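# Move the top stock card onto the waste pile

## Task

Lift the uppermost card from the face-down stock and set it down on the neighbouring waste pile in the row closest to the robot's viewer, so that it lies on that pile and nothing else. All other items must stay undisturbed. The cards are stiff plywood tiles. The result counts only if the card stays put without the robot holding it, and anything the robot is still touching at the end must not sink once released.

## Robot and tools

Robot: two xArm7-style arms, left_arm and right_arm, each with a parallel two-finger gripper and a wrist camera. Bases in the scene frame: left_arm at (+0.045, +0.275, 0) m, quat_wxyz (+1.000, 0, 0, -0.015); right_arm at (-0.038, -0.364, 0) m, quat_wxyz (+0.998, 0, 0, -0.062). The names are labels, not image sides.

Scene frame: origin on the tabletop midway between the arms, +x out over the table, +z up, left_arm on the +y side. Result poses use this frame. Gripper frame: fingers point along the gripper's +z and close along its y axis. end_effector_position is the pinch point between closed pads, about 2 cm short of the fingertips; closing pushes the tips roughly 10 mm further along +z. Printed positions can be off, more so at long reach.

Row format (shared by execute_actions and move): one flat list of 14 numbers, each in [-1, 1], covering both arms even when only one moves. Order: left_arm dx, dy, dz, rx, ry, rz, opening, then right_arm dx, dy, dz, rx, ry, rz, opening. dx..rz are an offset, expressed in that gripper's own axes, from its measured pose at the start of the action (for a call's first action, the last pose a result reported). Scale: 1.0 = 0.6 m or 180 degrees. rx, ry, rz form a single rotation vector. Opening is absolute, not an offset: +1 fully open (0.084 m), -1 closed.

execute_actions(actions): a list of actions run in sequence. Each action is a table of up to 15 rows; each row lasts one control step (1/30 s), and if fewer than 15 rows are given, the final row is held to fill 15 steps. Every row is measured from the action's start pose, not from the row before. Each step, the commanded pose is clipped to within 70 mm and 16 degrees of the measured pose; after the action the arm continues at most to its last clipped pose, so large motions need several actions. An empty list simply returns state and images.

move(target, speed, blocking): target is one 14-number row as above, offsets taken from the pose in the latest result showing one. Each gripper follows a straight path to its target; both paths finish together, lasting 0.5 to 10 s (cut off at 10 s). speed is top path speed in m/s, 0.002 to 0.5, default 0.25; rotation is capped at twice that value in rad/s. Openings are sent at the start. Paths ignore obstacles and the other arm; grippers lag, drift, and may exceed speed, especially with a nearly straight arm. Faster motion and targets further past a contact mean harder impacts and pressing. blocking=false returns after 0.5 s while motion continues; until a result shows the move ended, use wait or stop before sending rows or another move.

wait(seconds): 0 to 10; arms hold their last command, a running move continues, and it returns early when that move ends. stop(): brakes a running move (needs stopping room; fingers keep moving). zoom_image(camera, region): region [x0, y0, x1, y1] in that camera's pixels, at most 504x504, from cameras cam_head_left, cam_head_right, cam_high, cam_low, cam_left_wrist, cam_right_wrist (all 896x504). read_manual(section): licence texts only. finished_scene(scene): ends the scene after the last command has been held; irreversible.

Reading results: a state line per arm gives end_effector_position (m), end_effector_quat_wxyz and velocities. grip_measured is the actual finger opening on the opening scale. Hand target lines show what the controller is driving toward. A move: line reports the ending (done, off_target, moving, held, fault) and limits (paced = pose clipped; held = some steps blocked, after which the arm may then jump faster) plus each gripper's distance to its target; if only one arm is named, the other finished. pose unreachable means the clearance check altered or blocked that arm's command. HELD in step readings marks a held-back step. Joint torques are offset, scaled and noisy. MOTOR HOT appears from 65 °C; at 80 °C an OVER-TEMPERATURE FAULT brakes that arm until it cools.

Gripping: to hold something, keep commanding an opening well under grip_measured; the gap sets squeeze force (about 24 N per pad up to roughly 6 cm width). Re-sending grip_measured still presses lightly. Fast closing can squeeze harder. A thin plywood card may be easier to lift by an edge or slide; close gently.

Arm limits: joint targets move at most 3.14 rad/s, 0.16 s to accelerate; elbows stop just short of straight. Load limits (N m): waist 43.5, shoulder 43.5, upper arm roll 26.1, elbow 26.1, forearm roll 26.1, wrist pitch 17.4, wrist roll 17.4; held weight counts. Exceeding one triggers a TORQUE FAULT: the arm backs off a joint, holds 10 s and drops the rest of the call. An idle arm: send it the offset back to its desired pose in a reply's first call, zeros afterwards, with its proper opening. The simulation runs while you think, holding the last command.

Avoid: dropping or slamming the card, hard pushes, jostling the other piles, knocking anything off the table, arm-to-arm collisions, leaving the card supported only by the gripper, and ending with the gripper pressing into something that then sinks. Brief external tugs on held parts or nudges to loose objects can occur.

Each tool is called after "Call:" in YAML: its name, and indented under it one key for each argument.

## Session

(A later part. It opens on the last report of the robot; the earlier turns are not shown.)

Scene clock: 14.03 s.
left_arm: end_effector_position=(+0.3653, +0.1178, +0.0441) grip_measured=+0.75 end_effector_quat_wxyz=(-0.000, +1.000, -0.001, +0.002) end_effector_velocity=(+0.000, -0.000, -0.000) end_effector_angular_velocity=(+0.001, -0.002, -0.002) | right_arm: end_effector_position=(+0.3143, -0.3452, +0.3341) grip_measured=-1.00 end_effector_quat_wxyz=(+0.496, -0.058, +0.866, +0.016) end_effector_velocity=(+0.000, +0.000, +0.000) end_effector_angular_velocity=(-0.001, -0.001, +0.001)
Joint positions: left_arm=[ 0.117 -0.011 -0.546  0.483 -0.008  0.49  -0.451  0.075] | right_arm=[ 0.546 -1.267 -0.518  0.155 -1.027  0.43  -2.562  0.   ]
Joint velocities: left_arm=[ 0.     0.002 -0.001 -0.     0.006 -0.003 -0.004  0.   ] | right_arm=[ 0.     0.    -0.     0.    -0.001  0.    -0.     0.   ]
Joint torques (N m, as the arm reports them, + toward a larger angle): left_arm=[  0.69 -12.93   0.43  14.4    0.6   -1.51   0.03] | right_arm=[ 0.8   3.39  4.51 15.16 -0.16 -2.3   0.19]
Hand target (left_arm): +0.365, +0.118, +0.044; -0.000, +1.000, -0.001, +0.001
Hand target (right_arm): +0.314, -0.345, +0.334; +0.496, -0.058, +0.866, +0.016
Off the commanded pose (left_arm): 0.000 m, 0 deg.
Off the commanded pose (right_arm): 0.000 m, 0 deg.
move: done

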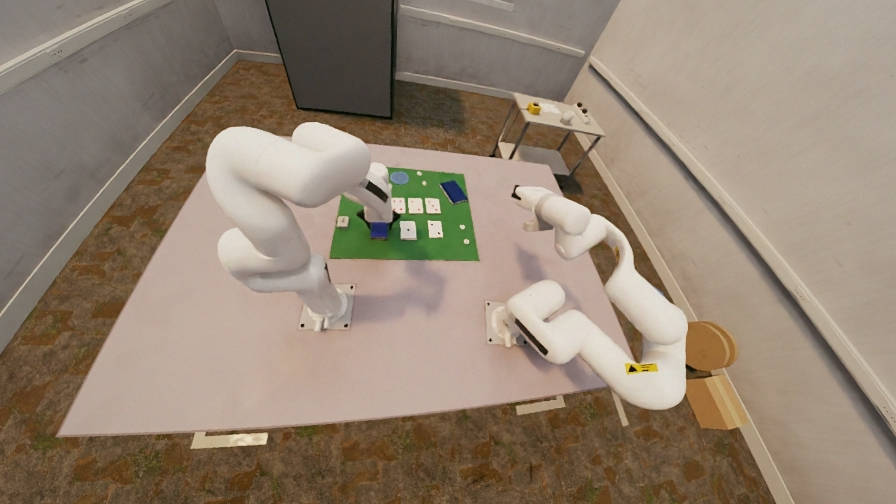

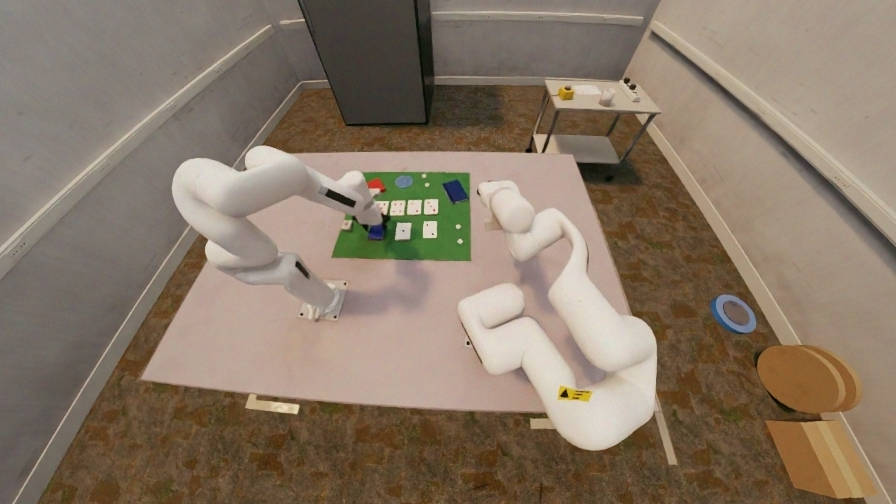

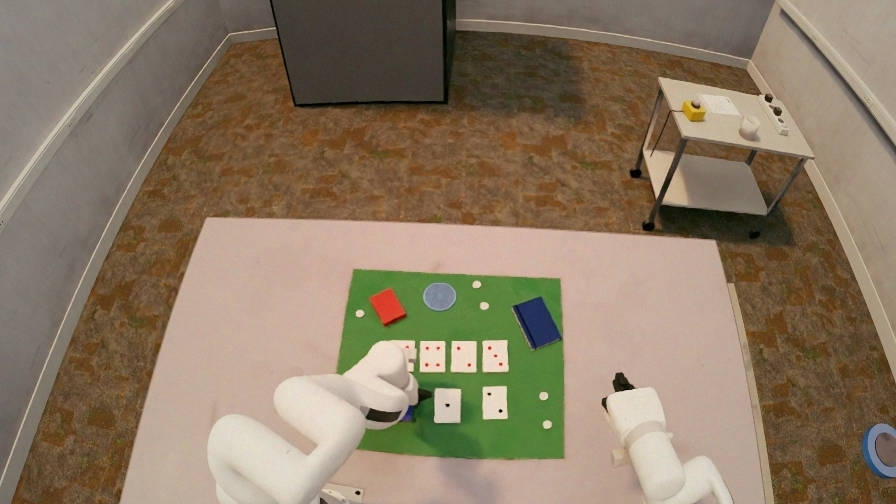

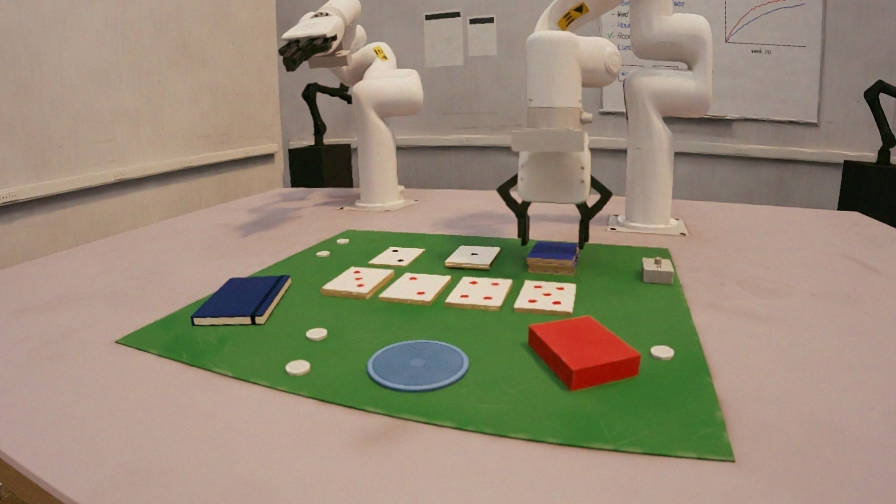

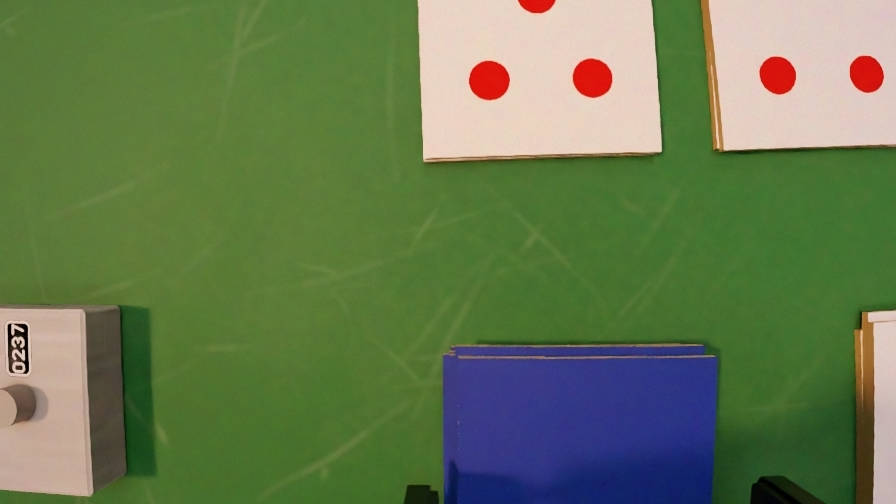

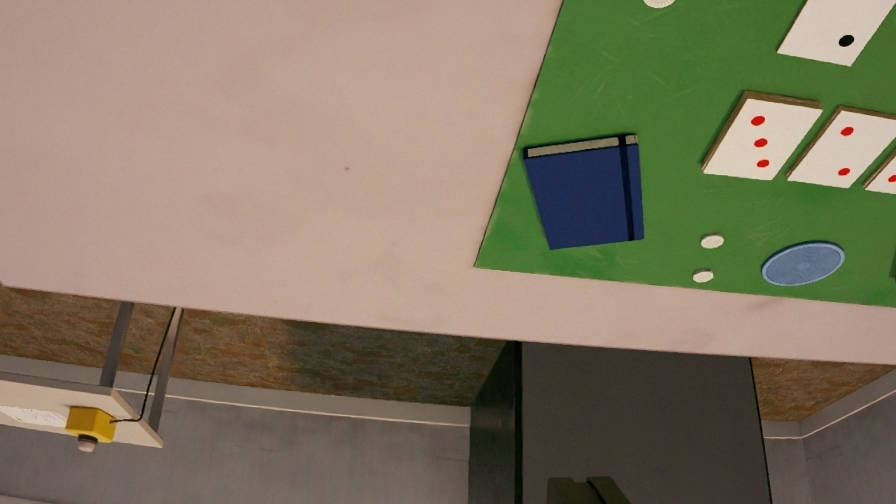

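Call:
execute_actions:
  actions:
    - [[0,0,0.0033,0,0,0,0.72,0,0,0,0,0,0,-1],[0,0,0.0033,0,0,0,0.72,0,0,0,0,0,0,-1],[0,0,0.0066,0,0,0,0.70,0,0,0,0,0,0,-1],[0,0,0.0066,0,0,0,0.70,0,0,0,0,0,0,-1],[0,0,0.0102,0,0,0,0.68,0,0,0,0,0,0,-1]]
    - [[0,0,0,0,0,0,0.62,0,0,0,0,0,0,-1],[0,0,0,0,0,0,0.58,0,0,0,0,0,0,-1],[0,0,0,0,0,0,0.55,0,0,0,0,0,0,-1],[0,0,0,0,0,0,0.52,0,0,0,0,0,0,-1],[0,0,0,0,0,0,0.49,0,0,0,0,0,0,-1],[0,0,0,0,0,0,0.46,0,0,0,0,0,0,-1],[0,0,0,0,0,0,0.43,0,0,0,0,0,0,-1],[0,0,0,0,0,0,0.40,0,0,0,0,0,0,-1],[0,0,0,0,0,0,0.36,0,0,0,0,0,0,-1]]

Call:
zoom_image:
  camera: "cam_low"
  region: [505, 220, 605, 285]

Scene clock: 15.97 s.
left_arm: end_effector_position=(+0.3665, +0.1175, +0.0390) grip_measured=+0.37 end_effector_quat_wxyz=(+0.000, +1.000, -0.001, +0.003) end_effector_velocity=(-0.000, +0.000, -0.000) end_effector_angular_velocity=(-0.000, +0.000, +0.001) | right_arm: end_effector_position=(+0.3143, -0.3452, +0.3341) grip_measured=-1.00 end_effector_quat_wxyz=(+0.496, -0.058, +0.866, +0.016) end_effector_velocity=(+0.000, +0.000, +0.000) end_effector_angular_velocity=(+0.000, -0.001, +0.000)
Joint positions: left_arm=[ 0.119  0.011 -0.543  0.483  0.018  0.468 -0.47   0.06 ] | right_arm=[ 0.546 -1.267 -0.518  0.155 -1.027  0.43  -2.562  0.   ]
Joint velocities: left_arm=[ 0.001  0.    -0.001 -0.001 -0.    -0.001 -0.001  0.   ] | right_arm=[ 0.001  0.     0.001  0.    -0.001 -0.     0.001  0.   ]
Joint torques (N m, as the arm reports them, + toward a larger angle): left_arm=[ 0.04 -8.41 -0.47 10.85  0.24 -1.53  0.11] | right_arm=[ 0.78  3.3   4.49 15.08  0.06 -2.38  0.07]
Hand target (left_arm): +0.365, +0.118, +0.038; -0.000, +1.000, -0.001, +0.002
Hand target (right_arm): +0.314, -0.345, +0.334; +0.496, -0.058, +0.866, +0.016
Off the commanded pose (left_arm): 0.001 m, 0 deg.
Off the commanded pose (right_arm): 0.000 m, 0 deg.
Step readings (end_effector_position; steps 1 to 15: 1st action; 16 to 30: 2nd action):
0: left_arm (+0.3653, +0.1179, +0.0439) | right_arm (+0.3143, -0.3452, +0.3341)
1: left_arm (+0.3653, +0.1179, +0.0439) | right_arm (+0.3143, -0.3452, +0.3341)
2: left_arm (+0.3655, +0.1178, +0.0436) | right_arm (+0.3143, -0.3452, +0.3341)
4: left_arm (+0.3655, +0.1177, +0.0421) | right_arm (+0.3143, -0.3452, +0.3341)
8: left_arm (+0.3649, +0.1179, +0.0385) | right_arm (+0.3143, -0.3452, +0.3341)
15: left_arm (+0.3654, +0.1177, +0.0381) | right_arm (+0.3143, -0.3452, +0.3341)
16: left_arm (+0.3654, +0.1177, +0.0381) | right_arm (+0.3143, -0.3452, +0.3341)
17: left_arm (+0.3654, +0.1177, +0.0381) | right_arm (+0.3143, -0.3452, +0.3341)
19: left_arm (+0.3654, +0.1177, +0.0381) | right_arm (+0.3143, -0.3452, +0.3341)
23: left_arm (+0.3661, +0.1174, +0.0387) | right_arm (+0.3143, -0.3452, +0.3341)
30: end_effector_position above

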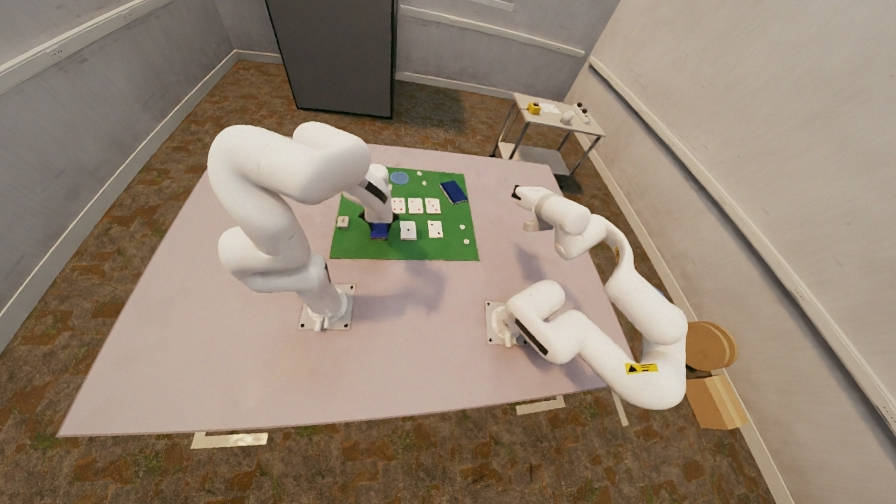

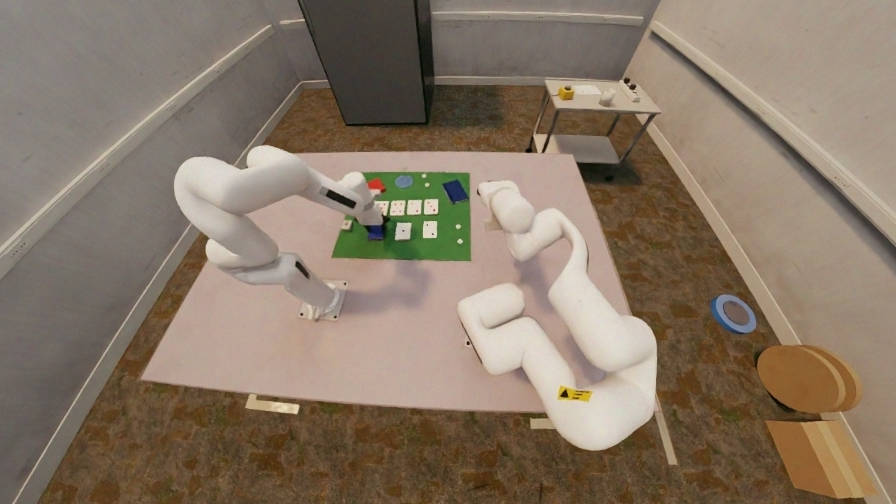

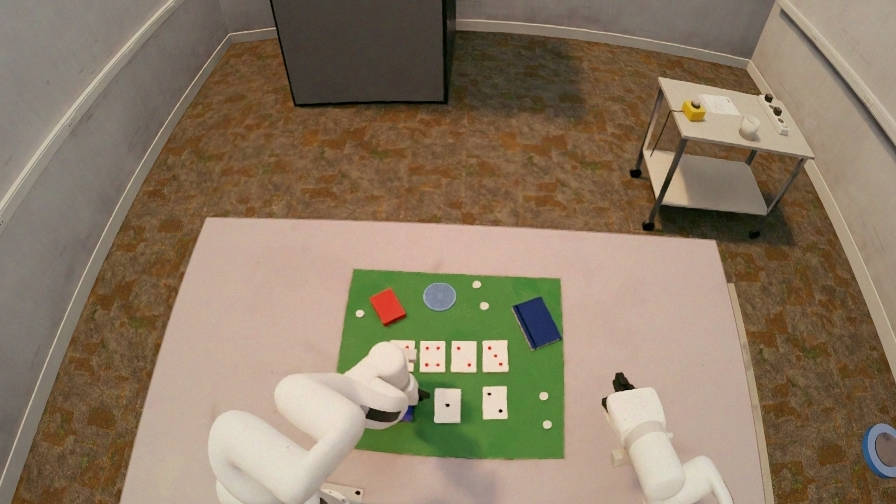

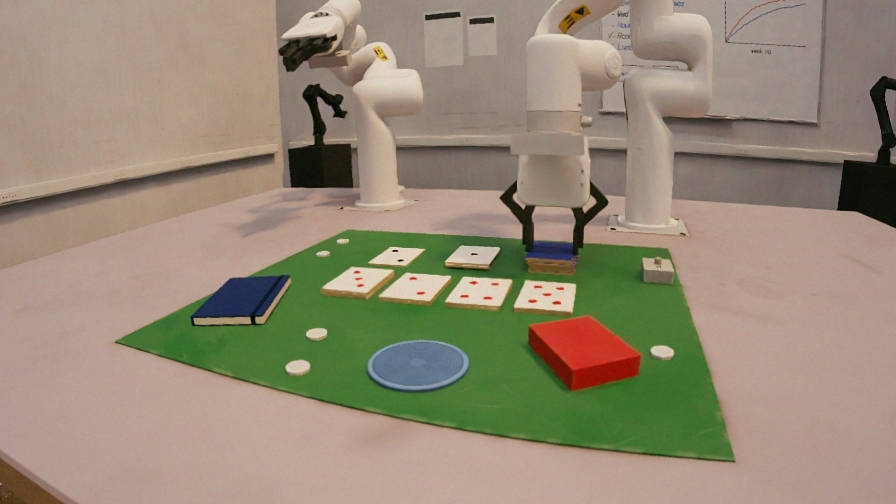

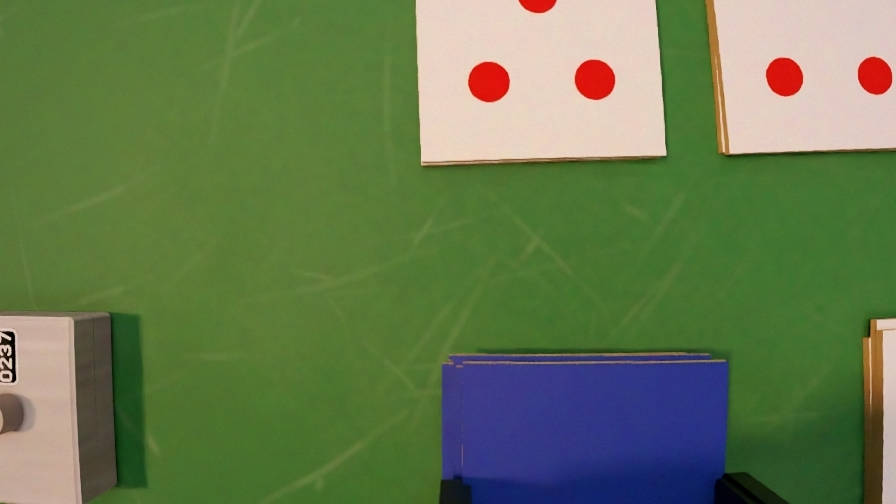

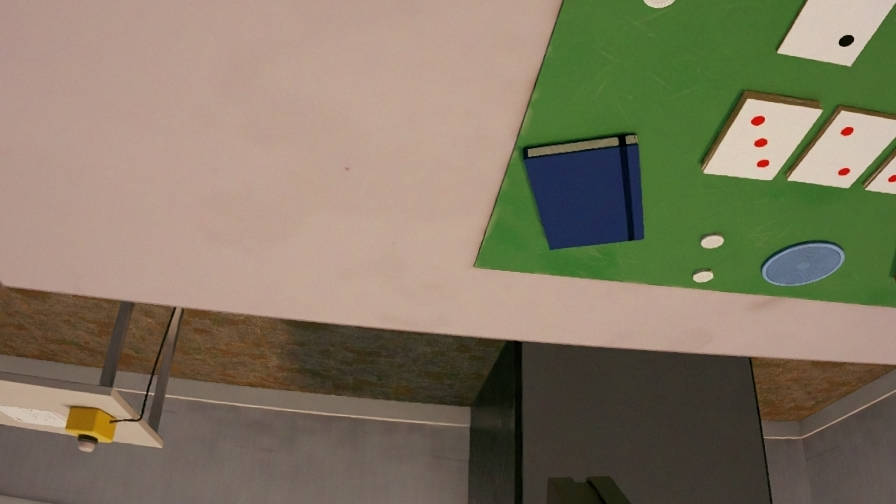

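Region (505, 220, 605, 285) of cam_low's 896x504 image, scaled by 5.040, with more detail than that image has; it fills the top 328 rows of this view, and the rest is white.

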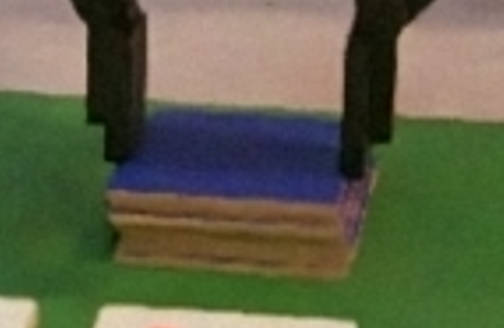

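Call:
execute_actions:
  actions:
    - [[0,0,-0.002,0,0,0,0.37,0,0,0,0,0,0,-1],[0,0,-0.002,0,0,0,0.45,0,0,0,0,0,0,-1],[-0.001,0,-0.002,0,0,0,0.55,0,0,0,0,0,0,-1],[-0.001,0,-0.002,0,0,0,0.62,0,0,0,0,0,0,-1],[-0.001,0,-0.002,0,0,0,0.70,0,0,0,0,0,0,-1],[-0.001,0,-0.002,0,0,0,0.70,0,0,0,0,0,0,-1],[-0.001,0,-0.002,0,0,0,0.70,0,0,0,0,0,0,-1],[-0.001,0,0.002,0,0,0,0.70,0,0,0,0,0,0,-1],[-0.001,0,0.005,0,0,0,0.70,0,0,0,0,0,0,-1],[-0.001,0,0.008,0,0,0,0.70,0,0,0,0,0,0,-1],[-0.001,0,0.0098,0,0,0,0.70,0,0,0,0,0,0,-1]]

Call:
execute_actions:
  actions:
    - [[0,0,0,0,0,0,0.64,0,0,0,0,0,0,-1],[0,0,0,0,0,0,0.60,0,0,0,0,0,0,-1],[0,0,0,0,0,0,0.57,0,0,0,0,0,0,-1],[0,0,0,0,0,0,0.54,0,0,0,0,0,0,-1],[0,0,0,0,0,0,0.51,0,0,0,0,0,0,-1],[0,0,0,0,0,0,0.48,0,0,0,0,0,0,-1],[0,0,0,0,0,0,0.45,0,0,0,0,0,0,-1],[0,0,0,0,0,0,0.42,0,0,0,0,0,0,-1],[0,0,0,0,0,0,0.39,0,0,0,0,0,0,-1],[0,0,0,0,0,0,0.36,0,0,0,0,0,0,-1]]

Call:
zoom_image:
  camera: "cam_low"
  region: [505, 220, 605, 285]

Scene clock: 17.50 s.
left_arm: end_effector_position=(+0.3647, +0.1179, +0.0326) grip_measured=+0.70 end_effector_quat_wxyz=(-0.000, +1.000, -0.001, +0.001) end_effector_velocity=(+0.007, -0.002, -0.002) end_effector_angular_velocity=(-0.001, -0.020, +0.000) | right_arm: end_effector_position=(+0.3143, -0.3452, +0.3341) grip_measured=-1.00 end_effector_quat_wxyz=(+0.496, -0.058, +0.866, +0.016) end_effector_velocity=(-0.000, +0.000, -0.001) end_effector_angular_velocity=(-0.001, +0.001, +0.000)
Joint positions: left_arm=[ 0.12   0.032 -0.541  0.478  0.041  0.449 -0.487  0.073] | right_arm=[ 0.546 -1.267 -0.518  0.155 -1.027  0.43  -2.562  0.   ]
Joint velocities: left_arm=[-0.     0.023  0.007  0.009  0.048 -0.028 -0.036 -0.   ] | right_arm=[ 0.     0.     0.    -0.001 -0.     0.     0.     0.   ]
Joint torques (N m, as the arm reports them, + toward a larger angle): left_arm=[  0.48 -14.4   -0.02  14.18   0.17  -1.72  -0.05] | right_arm=[ 0.82  3.57  4.46 15.08  0.01 -2.31  0.13]
Hand target (left_arm): +0.366, +0.117, +0.033; +0.000, +1.000, -0.001, +0.003
Hand target (right_arm): +0.314, -0.345, +0.334; +0.496, -0.058, +0.866, +0.016
Off the commanded pose (left_arm): 0.001 m, 0 deg.
Off the commanded pose (right_arm): 0.000 m, 0 deg.
Step readings (end_effector_position):
0: left_arm (+0.3660, +0.1176, +0.0385) | right_arm (+0.3143, -0.3452, +0.3341)
1: left_arm (+0.3660, +0.1176, +0.0385) | right_arm (+0.3143, -0.3452, +0.3341)
2: left_arm (+0.3659, +0.1176, +0.0387) | right_arm (+0.3143, -0.3452, +0.3341)
4: left_arm (+0.3627, +0.1180, +0.0372) | right_arm (+0.3143, -0.3452, +0.3341)
8: left_arm (+0.3622, +0.1185, +0.0373) | right_arm (+0.3143, -0.3452, +0.3341)
15: end_effector_position above

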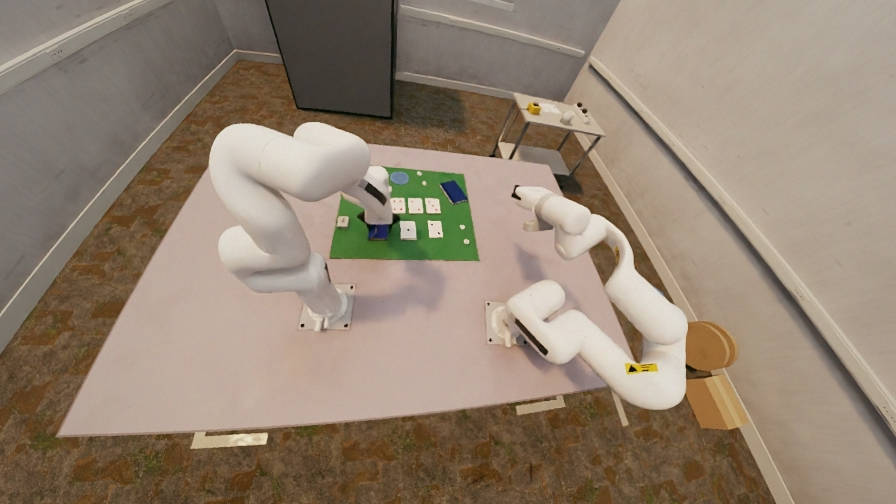

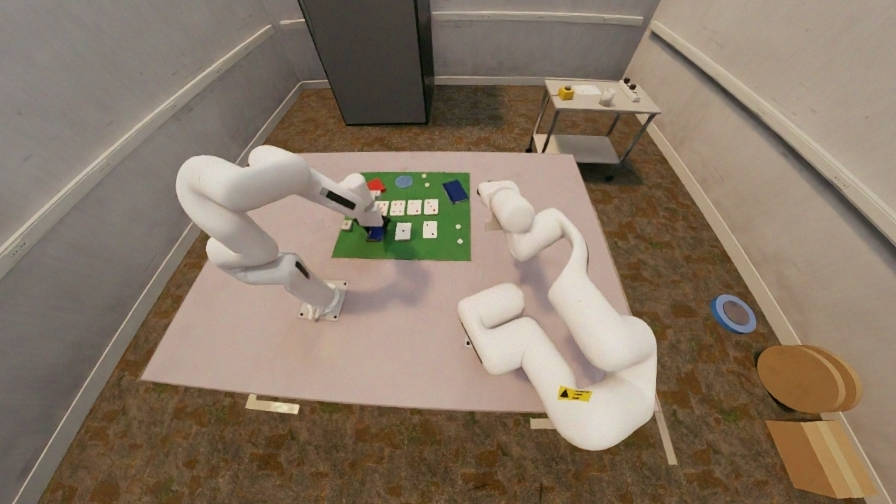

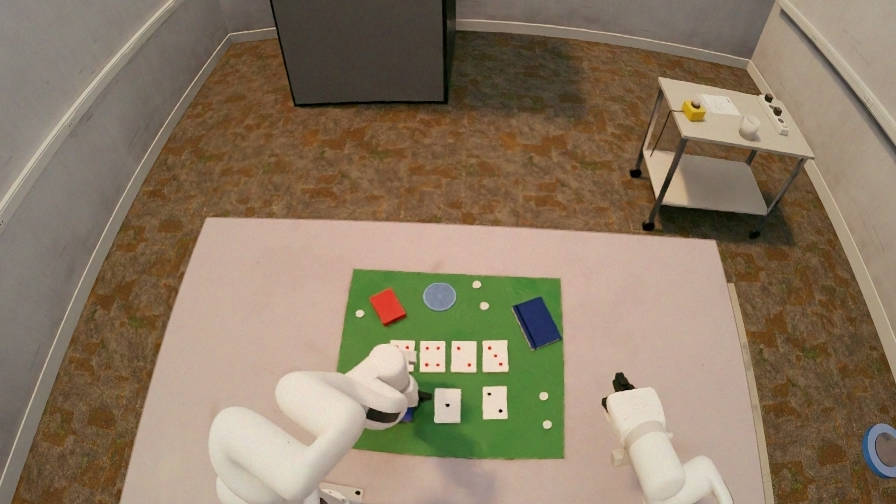

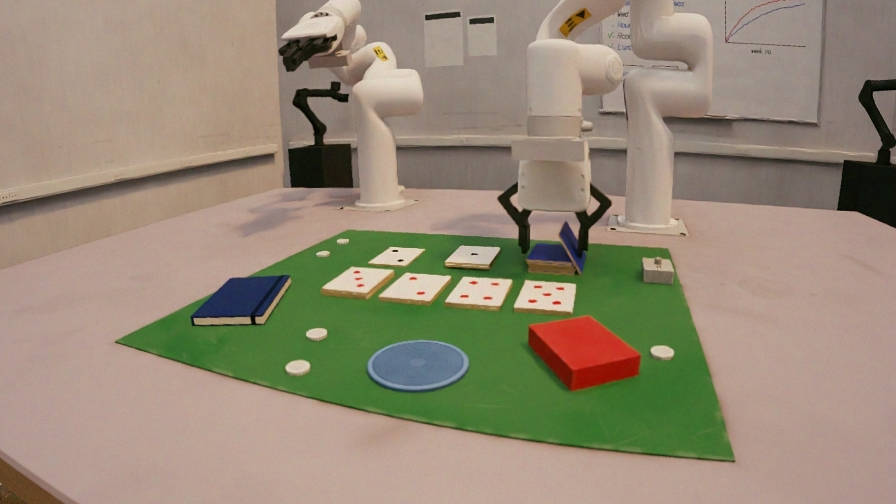

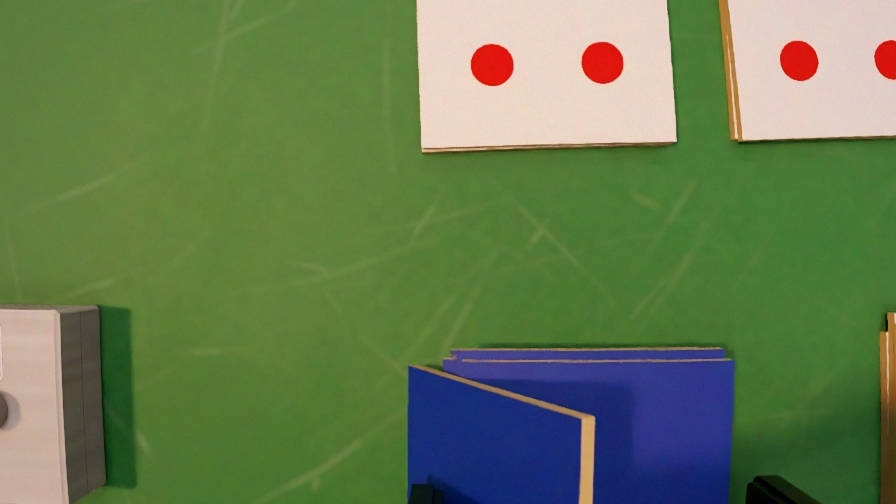

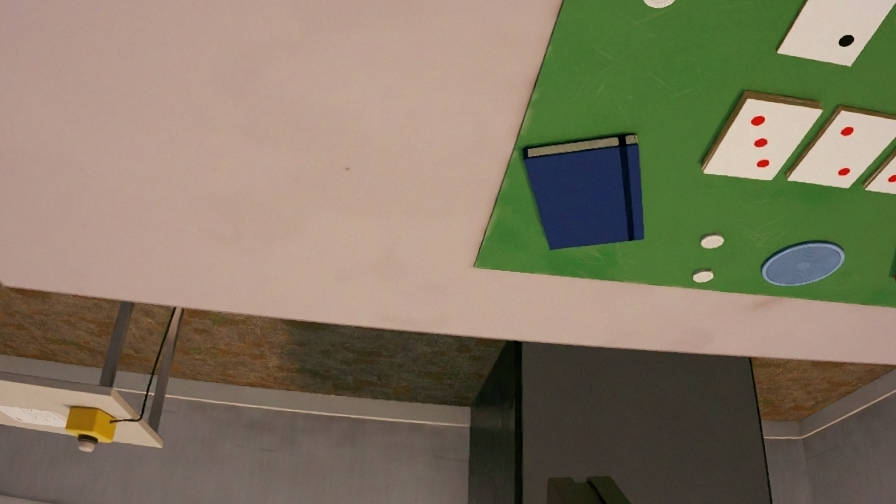

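Scene clock: 18.00 s.
left_arm: end_effector_position=(+0.3652, +0.1178, +0.0331) grip_measured=+0.56 end_effector_quat_wxyz=(+0.000, +1.000, -0.001, +0.002) end_effector_velocity=(-0.000, +0.000, -0.000) end_effector_angular_velocity=(+0.000, -0.000, -0.001) | right_arm: end_effector_position=(+0.3143, -0.3452, +0.3341) grip_measured=-1.00 end_effector_quat_wxyz=(+0.496, -0.058, +0.866, +0.016) end_effector_velocity=(-0.000, +0.000, -0.001) end_effector_angular_velocity=(+0.003, +0.002, -0.000)
Joint positions: left_arm=[ 0.12   0.031 -0.541  0.479  0.041  0.449 -0.487  0.067] | right_arm=[ 0.546 -1.267 -0.518  0.155 -1.027  0.43  -2.562  0.   ]
Joint velocities: left_arm=[ 0.    -0.    -0.    -0.001  0.    -0.001  0.     0.   ] | right_arm=[ 0.    -0.    -0.002 -0.001  0.001 -0.     0.001  0.   ]
Joint torques (N m, as the arm reports them, + toward a larger angle): left_arm=[ 0.2  -9.88 -0.52 11.66  0.32 -1.66  0.12] | right_arm=[ 0.89  3.67  4.54 15.06  0.07 -2.33  0.13]
Hand target (left_arm): +0.365, +0.118, +0.033; -0.000, +1.000, -0.001, +0.001
Hand target (right_arm): +0.314, -0.345, +0.334; +0.496, -0.058, +0.866, +0.016
Off the commanded pose (left_arm): 0.001 m, 0 deg.
Off the commanded pose (right_arm): 0.000 m, 0 deg.
Step readings (end_effector_position):
0: left_arm (+0.3647, +0.1179, +0.0326) | right_arm (+0.3143, -0.3452, +0.3341)
1: left_arm (+0.3649, +0.1178, +0.0326) | right_arm (+0.3143, -0.3452, +0.3341)
2: left_arm (+0.3650, +0.1177, +0.0327) | right_arm (+0.3143, -0.3452, +0.3341)
4: left_arm (+0.3651, +0.1176, +0.0330) | right_arm (+0.3143, -0.3452, +0.3341)
8: left_arm (+0.3653, +0.1178, +0.0332) | right_arm (+0.3143, -0.3452, +0.3341)
15: end_effector_position above

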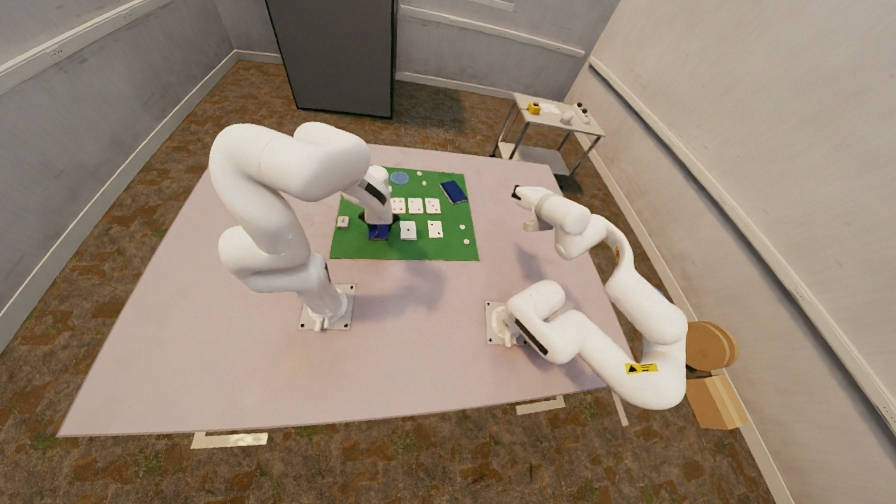

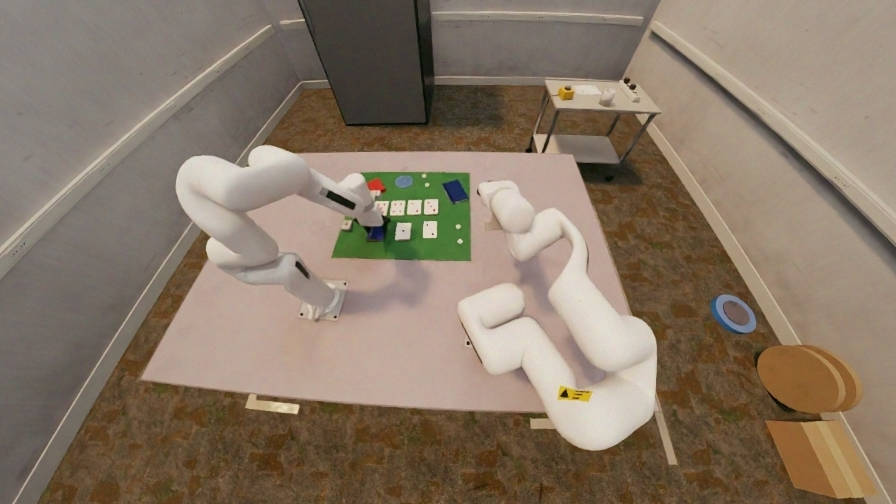

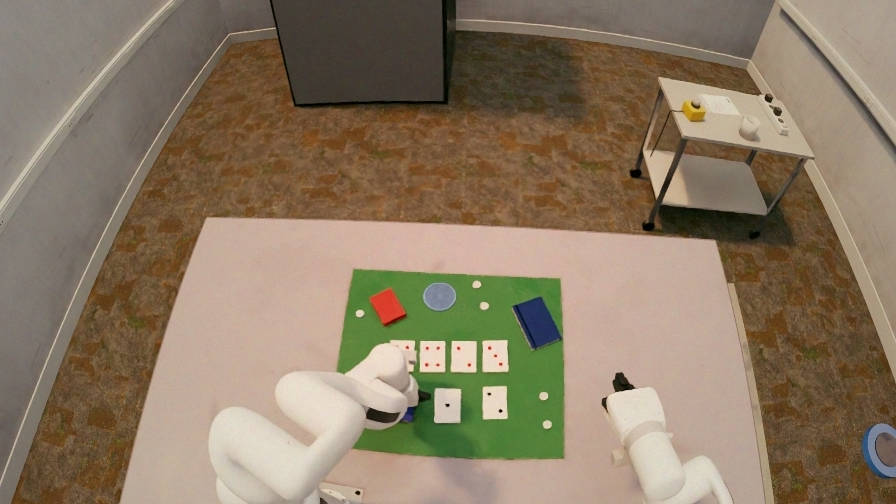

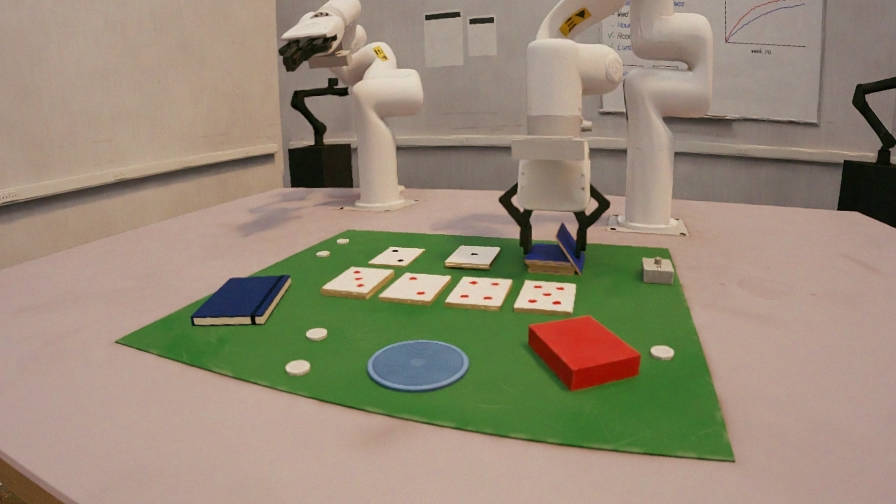

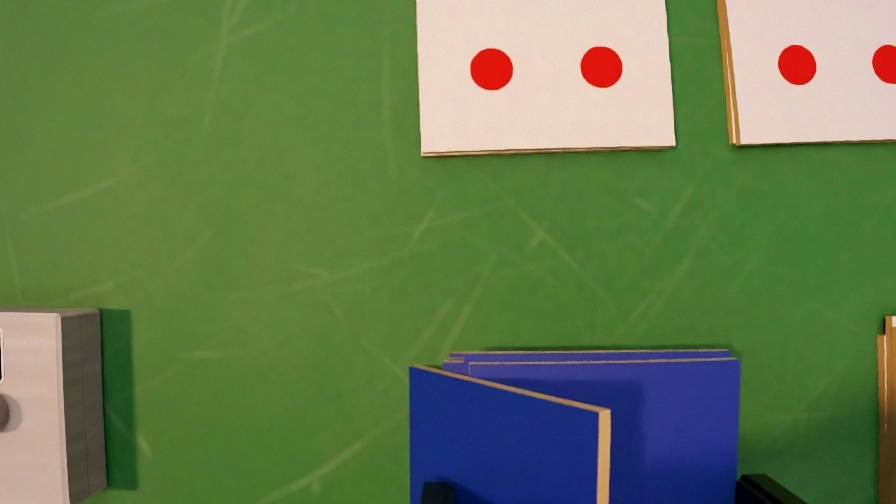

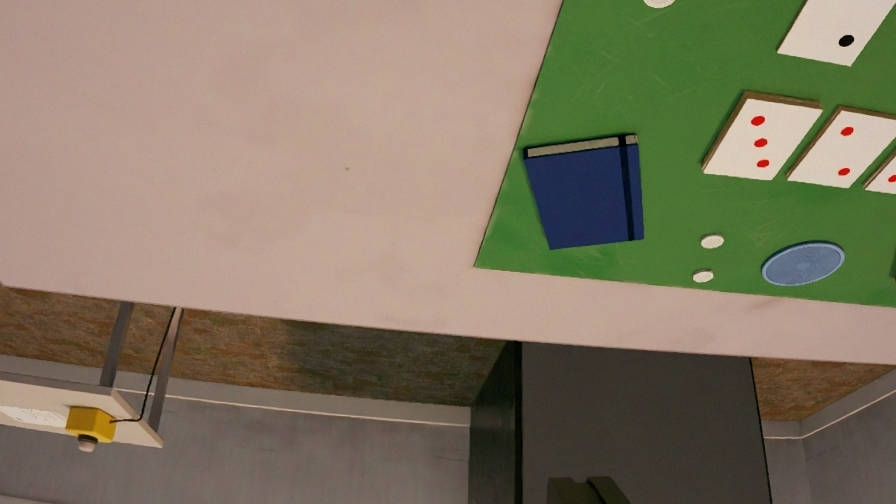

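Region (505, 220, 605, 285) of cam_low's 896x504 image, scaled by 5.040, with more detail than that image has; it fills the top 328 rows of this view, and the rest is white.

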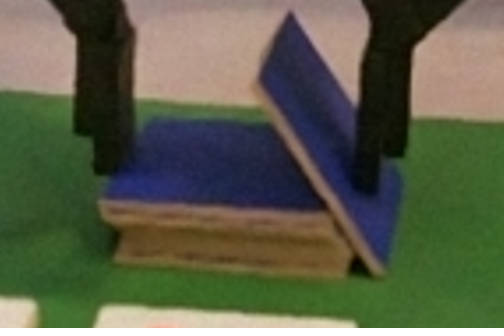

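Call:
execute_actions:
  actions:
    - [[0,0.001,0,0,0,0,0.6,0,0,0,0,0,0,-1],[0,0.002,-0.001,0,0,0,0.6,0,0,0,0,0,0,-1],[0,0.003,-0.003,0,0,0,0.6,0,0,0,0,0,0,-1],[0,0.0045,-0.005,0,0,0,0.6,0,0,0,0,0,0,-1],[0,0.006,-0.007,0,0,0,0.6,0,0,0,0,0,0,-1],[0,0.0075,-0.009,0,0,0,0.6,0,0,0,0,0,0,-1],[0,0.009,-0.011,0,0,0,0.6,0,0,0,0,0,0,-1],[0,0.0105,-0.013,0,0,0,0.6,0,0,0,0,0,0,-1],[0,0.0115,-0.015,0,0,0,0.6,0,0,0,0,0,0,-1],[0,0.012,-0.0167,0,0,0,0.6,0,0,0,0,0,0,-1]]

Call:
zoom_image:
  camera: "cam_low"
  region: [495, 200, 615, 285]

Scene clock: 21.40 s.
left_arm: end_effector_position=(+0.3649, +0.1107, +0.0425) grip_measured=+0.59 end_effector_quat_wxyz=(-0.000, +1.000, -0.001, +0.002) end_effector_velocity=(-0.001, +0.002, +0.002) end_effector_angular_velocity=(+0.002, +0.006, +0.009) | right_arm: end_effector_position=(+0.3143, -0.3452, +0.3341) grip_measured=-1.00 end_effector_quat_wxyz=(+0.496, -0.058, +0.866, +0.016) end_effector_velocity=(+0.000, -0.001, +0.000) end_effector_angular_velocity=(+0.001, -0.000, -0.001)
Joint positions: left_arm=[ 0.11   0.004 -0.555  0.492  0.008  0.486 -0.481  0.069] | right_arm=[ 0.546 -1.267 -0.518  0.155 -1.027  0.43  -2.562  0.   ]
Joint velocities: left_arm=[-0.    -0.012  0.002 -0.    -0.016  0.016  0.007 -0.   ] | right_arm=[-0.     0.001 -0.001  0.001  0.     0.     0.     0.   ]
Joint torques (N m, as the arm reports them, + toward a larger angle): left_arm=[  0.86 -12.68   0.2   14.14   0.71  -1.7    0.05] | right_arm=[ 0.73  3.56  4.42 15.15 -0.11 -2.26  0.02]
Hand target (left_arm): +0.365, +0.111, +0.043; +0.000, +1.000, -0.001, +0.002
Hand target (right_arm): +0.314, -0.345, +0.334; +0.496, -0.058, +0.866, +0.016
Off the commanded pose (left_arm): 0.001 m, 0 deg.
Off the commanded pose (right_arm): 0.000 m, 0 deg.
Step readings (end_effector_position):
0: left_arm (+0.3648, +0.1179, +0.0327) | right_arm (+0.3143, -0.3452, +0.3341)
1: left_arm (+0.3648, +0.1178, +0.0327) | right_arm (+0.3143, -0.3452, +0.3341)
2: left_arm (+0.3644, +0.1178, +0.0324) | right_arm (+0.3143, -0.3452, +0.3341)
4: left_arm (+0.3631, +0.1171, +0.0322) | right_arm (+0.3143, -0.3452, +0.3341)
8: left_arm (+0.3620, +0.1144, +0.0355) | right_arm (+0.3143, -0.3452, +0.3341)
15: end_effector_position above

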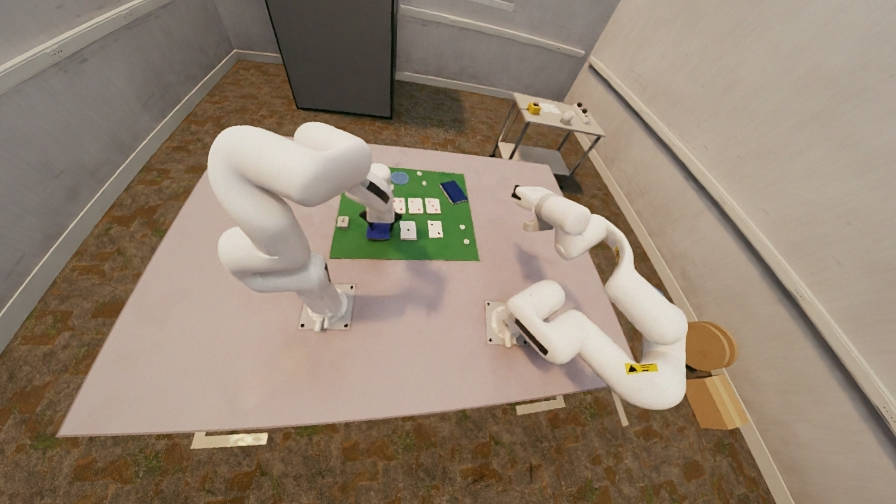

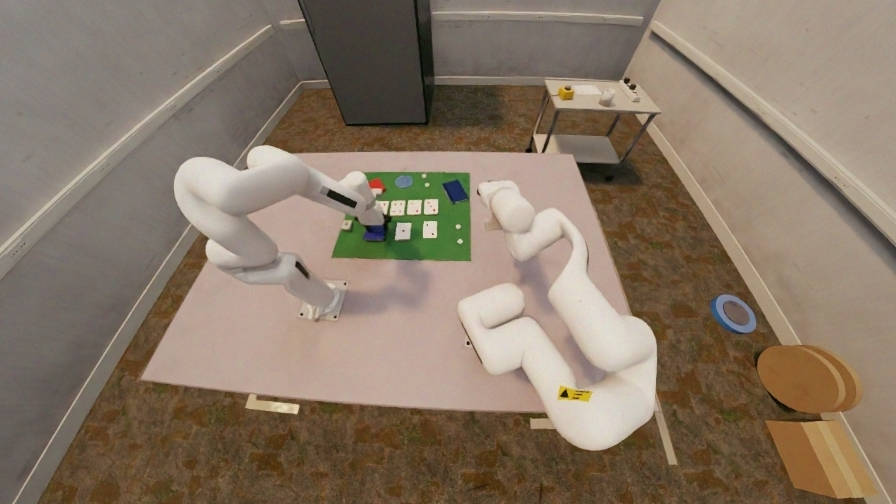

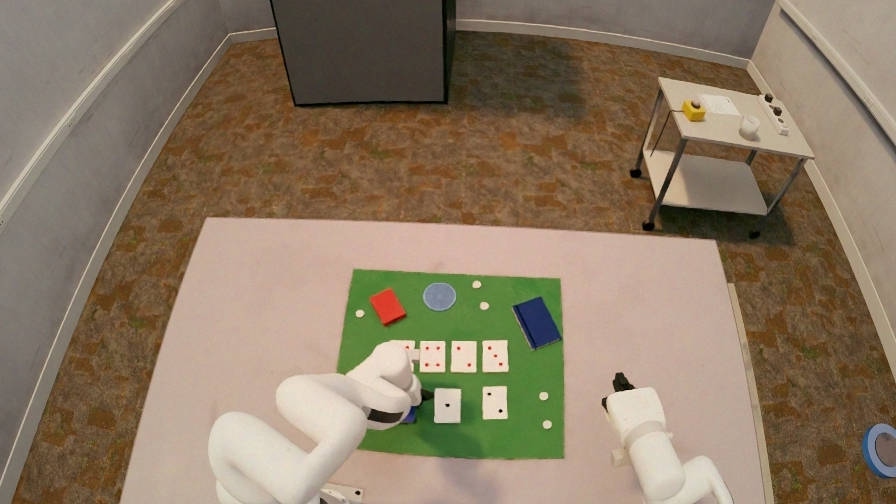

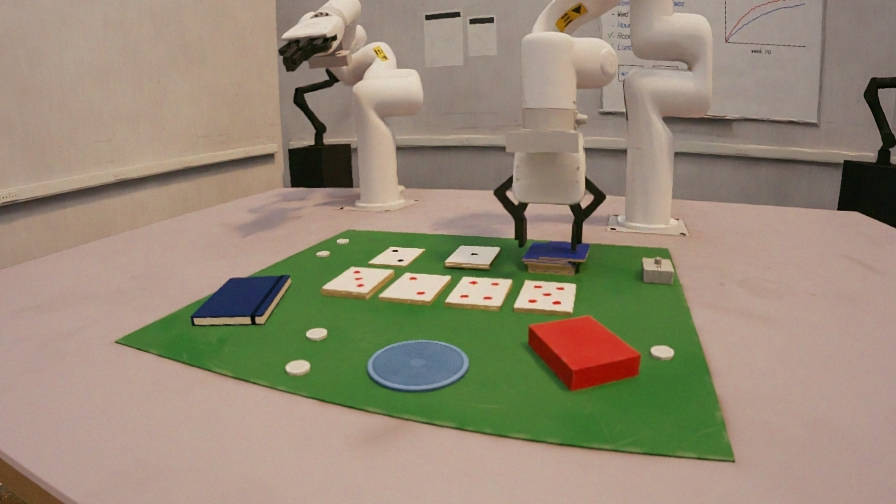

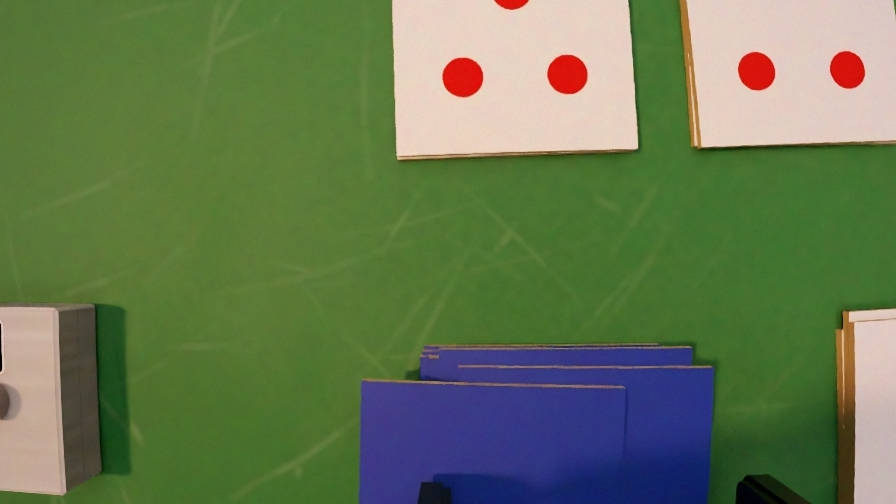

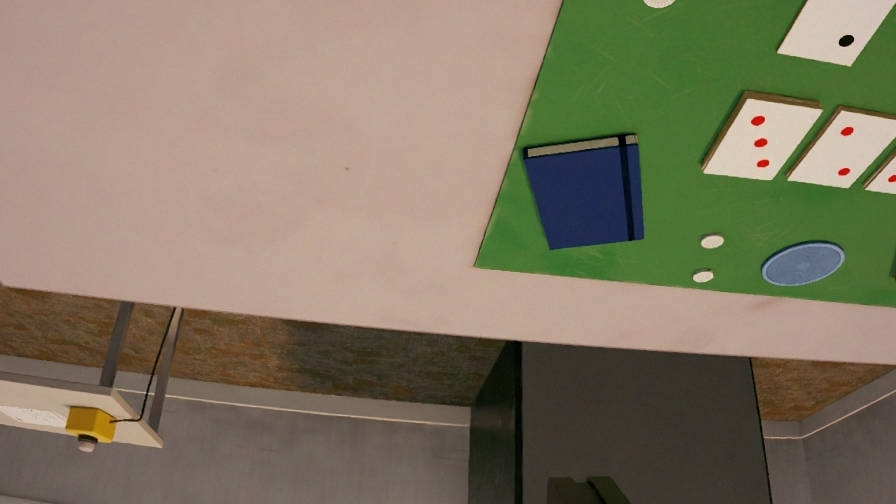

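Region (495, 200, 615, 285) of cam_low's 896x504 image, scaled by 4.200, with more detail than that image has; it fills the top 357 rows of this view, and the rest is white.

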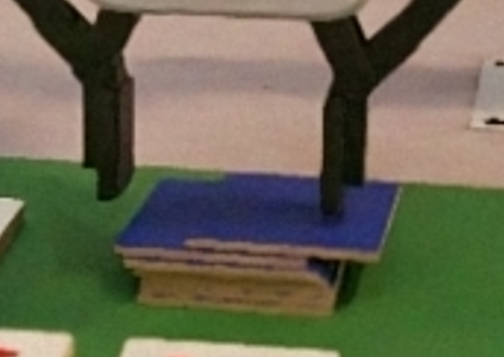

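Call:
zoom_image:
  camera: "cam_left_wrist"
  region: [350, 330, 550, 430]

Call:
zoom_image:
  camera: "cam_left_wrist"
  region: [580, 330, 780, 504]

Call:
zoom_image:
  camera: "cam_low"
  region: [515, 245, 595, 285]

Region (350, 330, 550, 430) of cam_left_wrist's 896x504 image, scaled by 2.520, with more detail than that image has.

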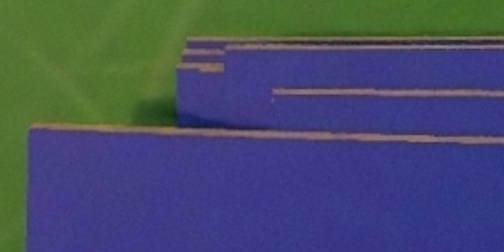

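Region (580, 330, 780, 504) of cam_left_wrist's 896x504 image, scaled by 2.520, with more detail than that image has; it fills the top 438 rows of this view, and the rest is white.

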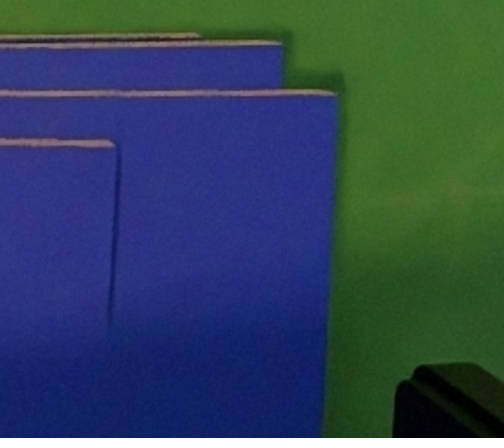

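Region (515, 245, 595, 285) of cam_low's 896x504 image, scaled by 6.300, with more detail than that image has.

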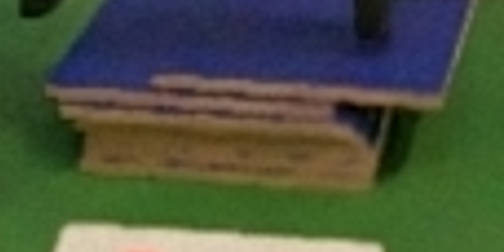

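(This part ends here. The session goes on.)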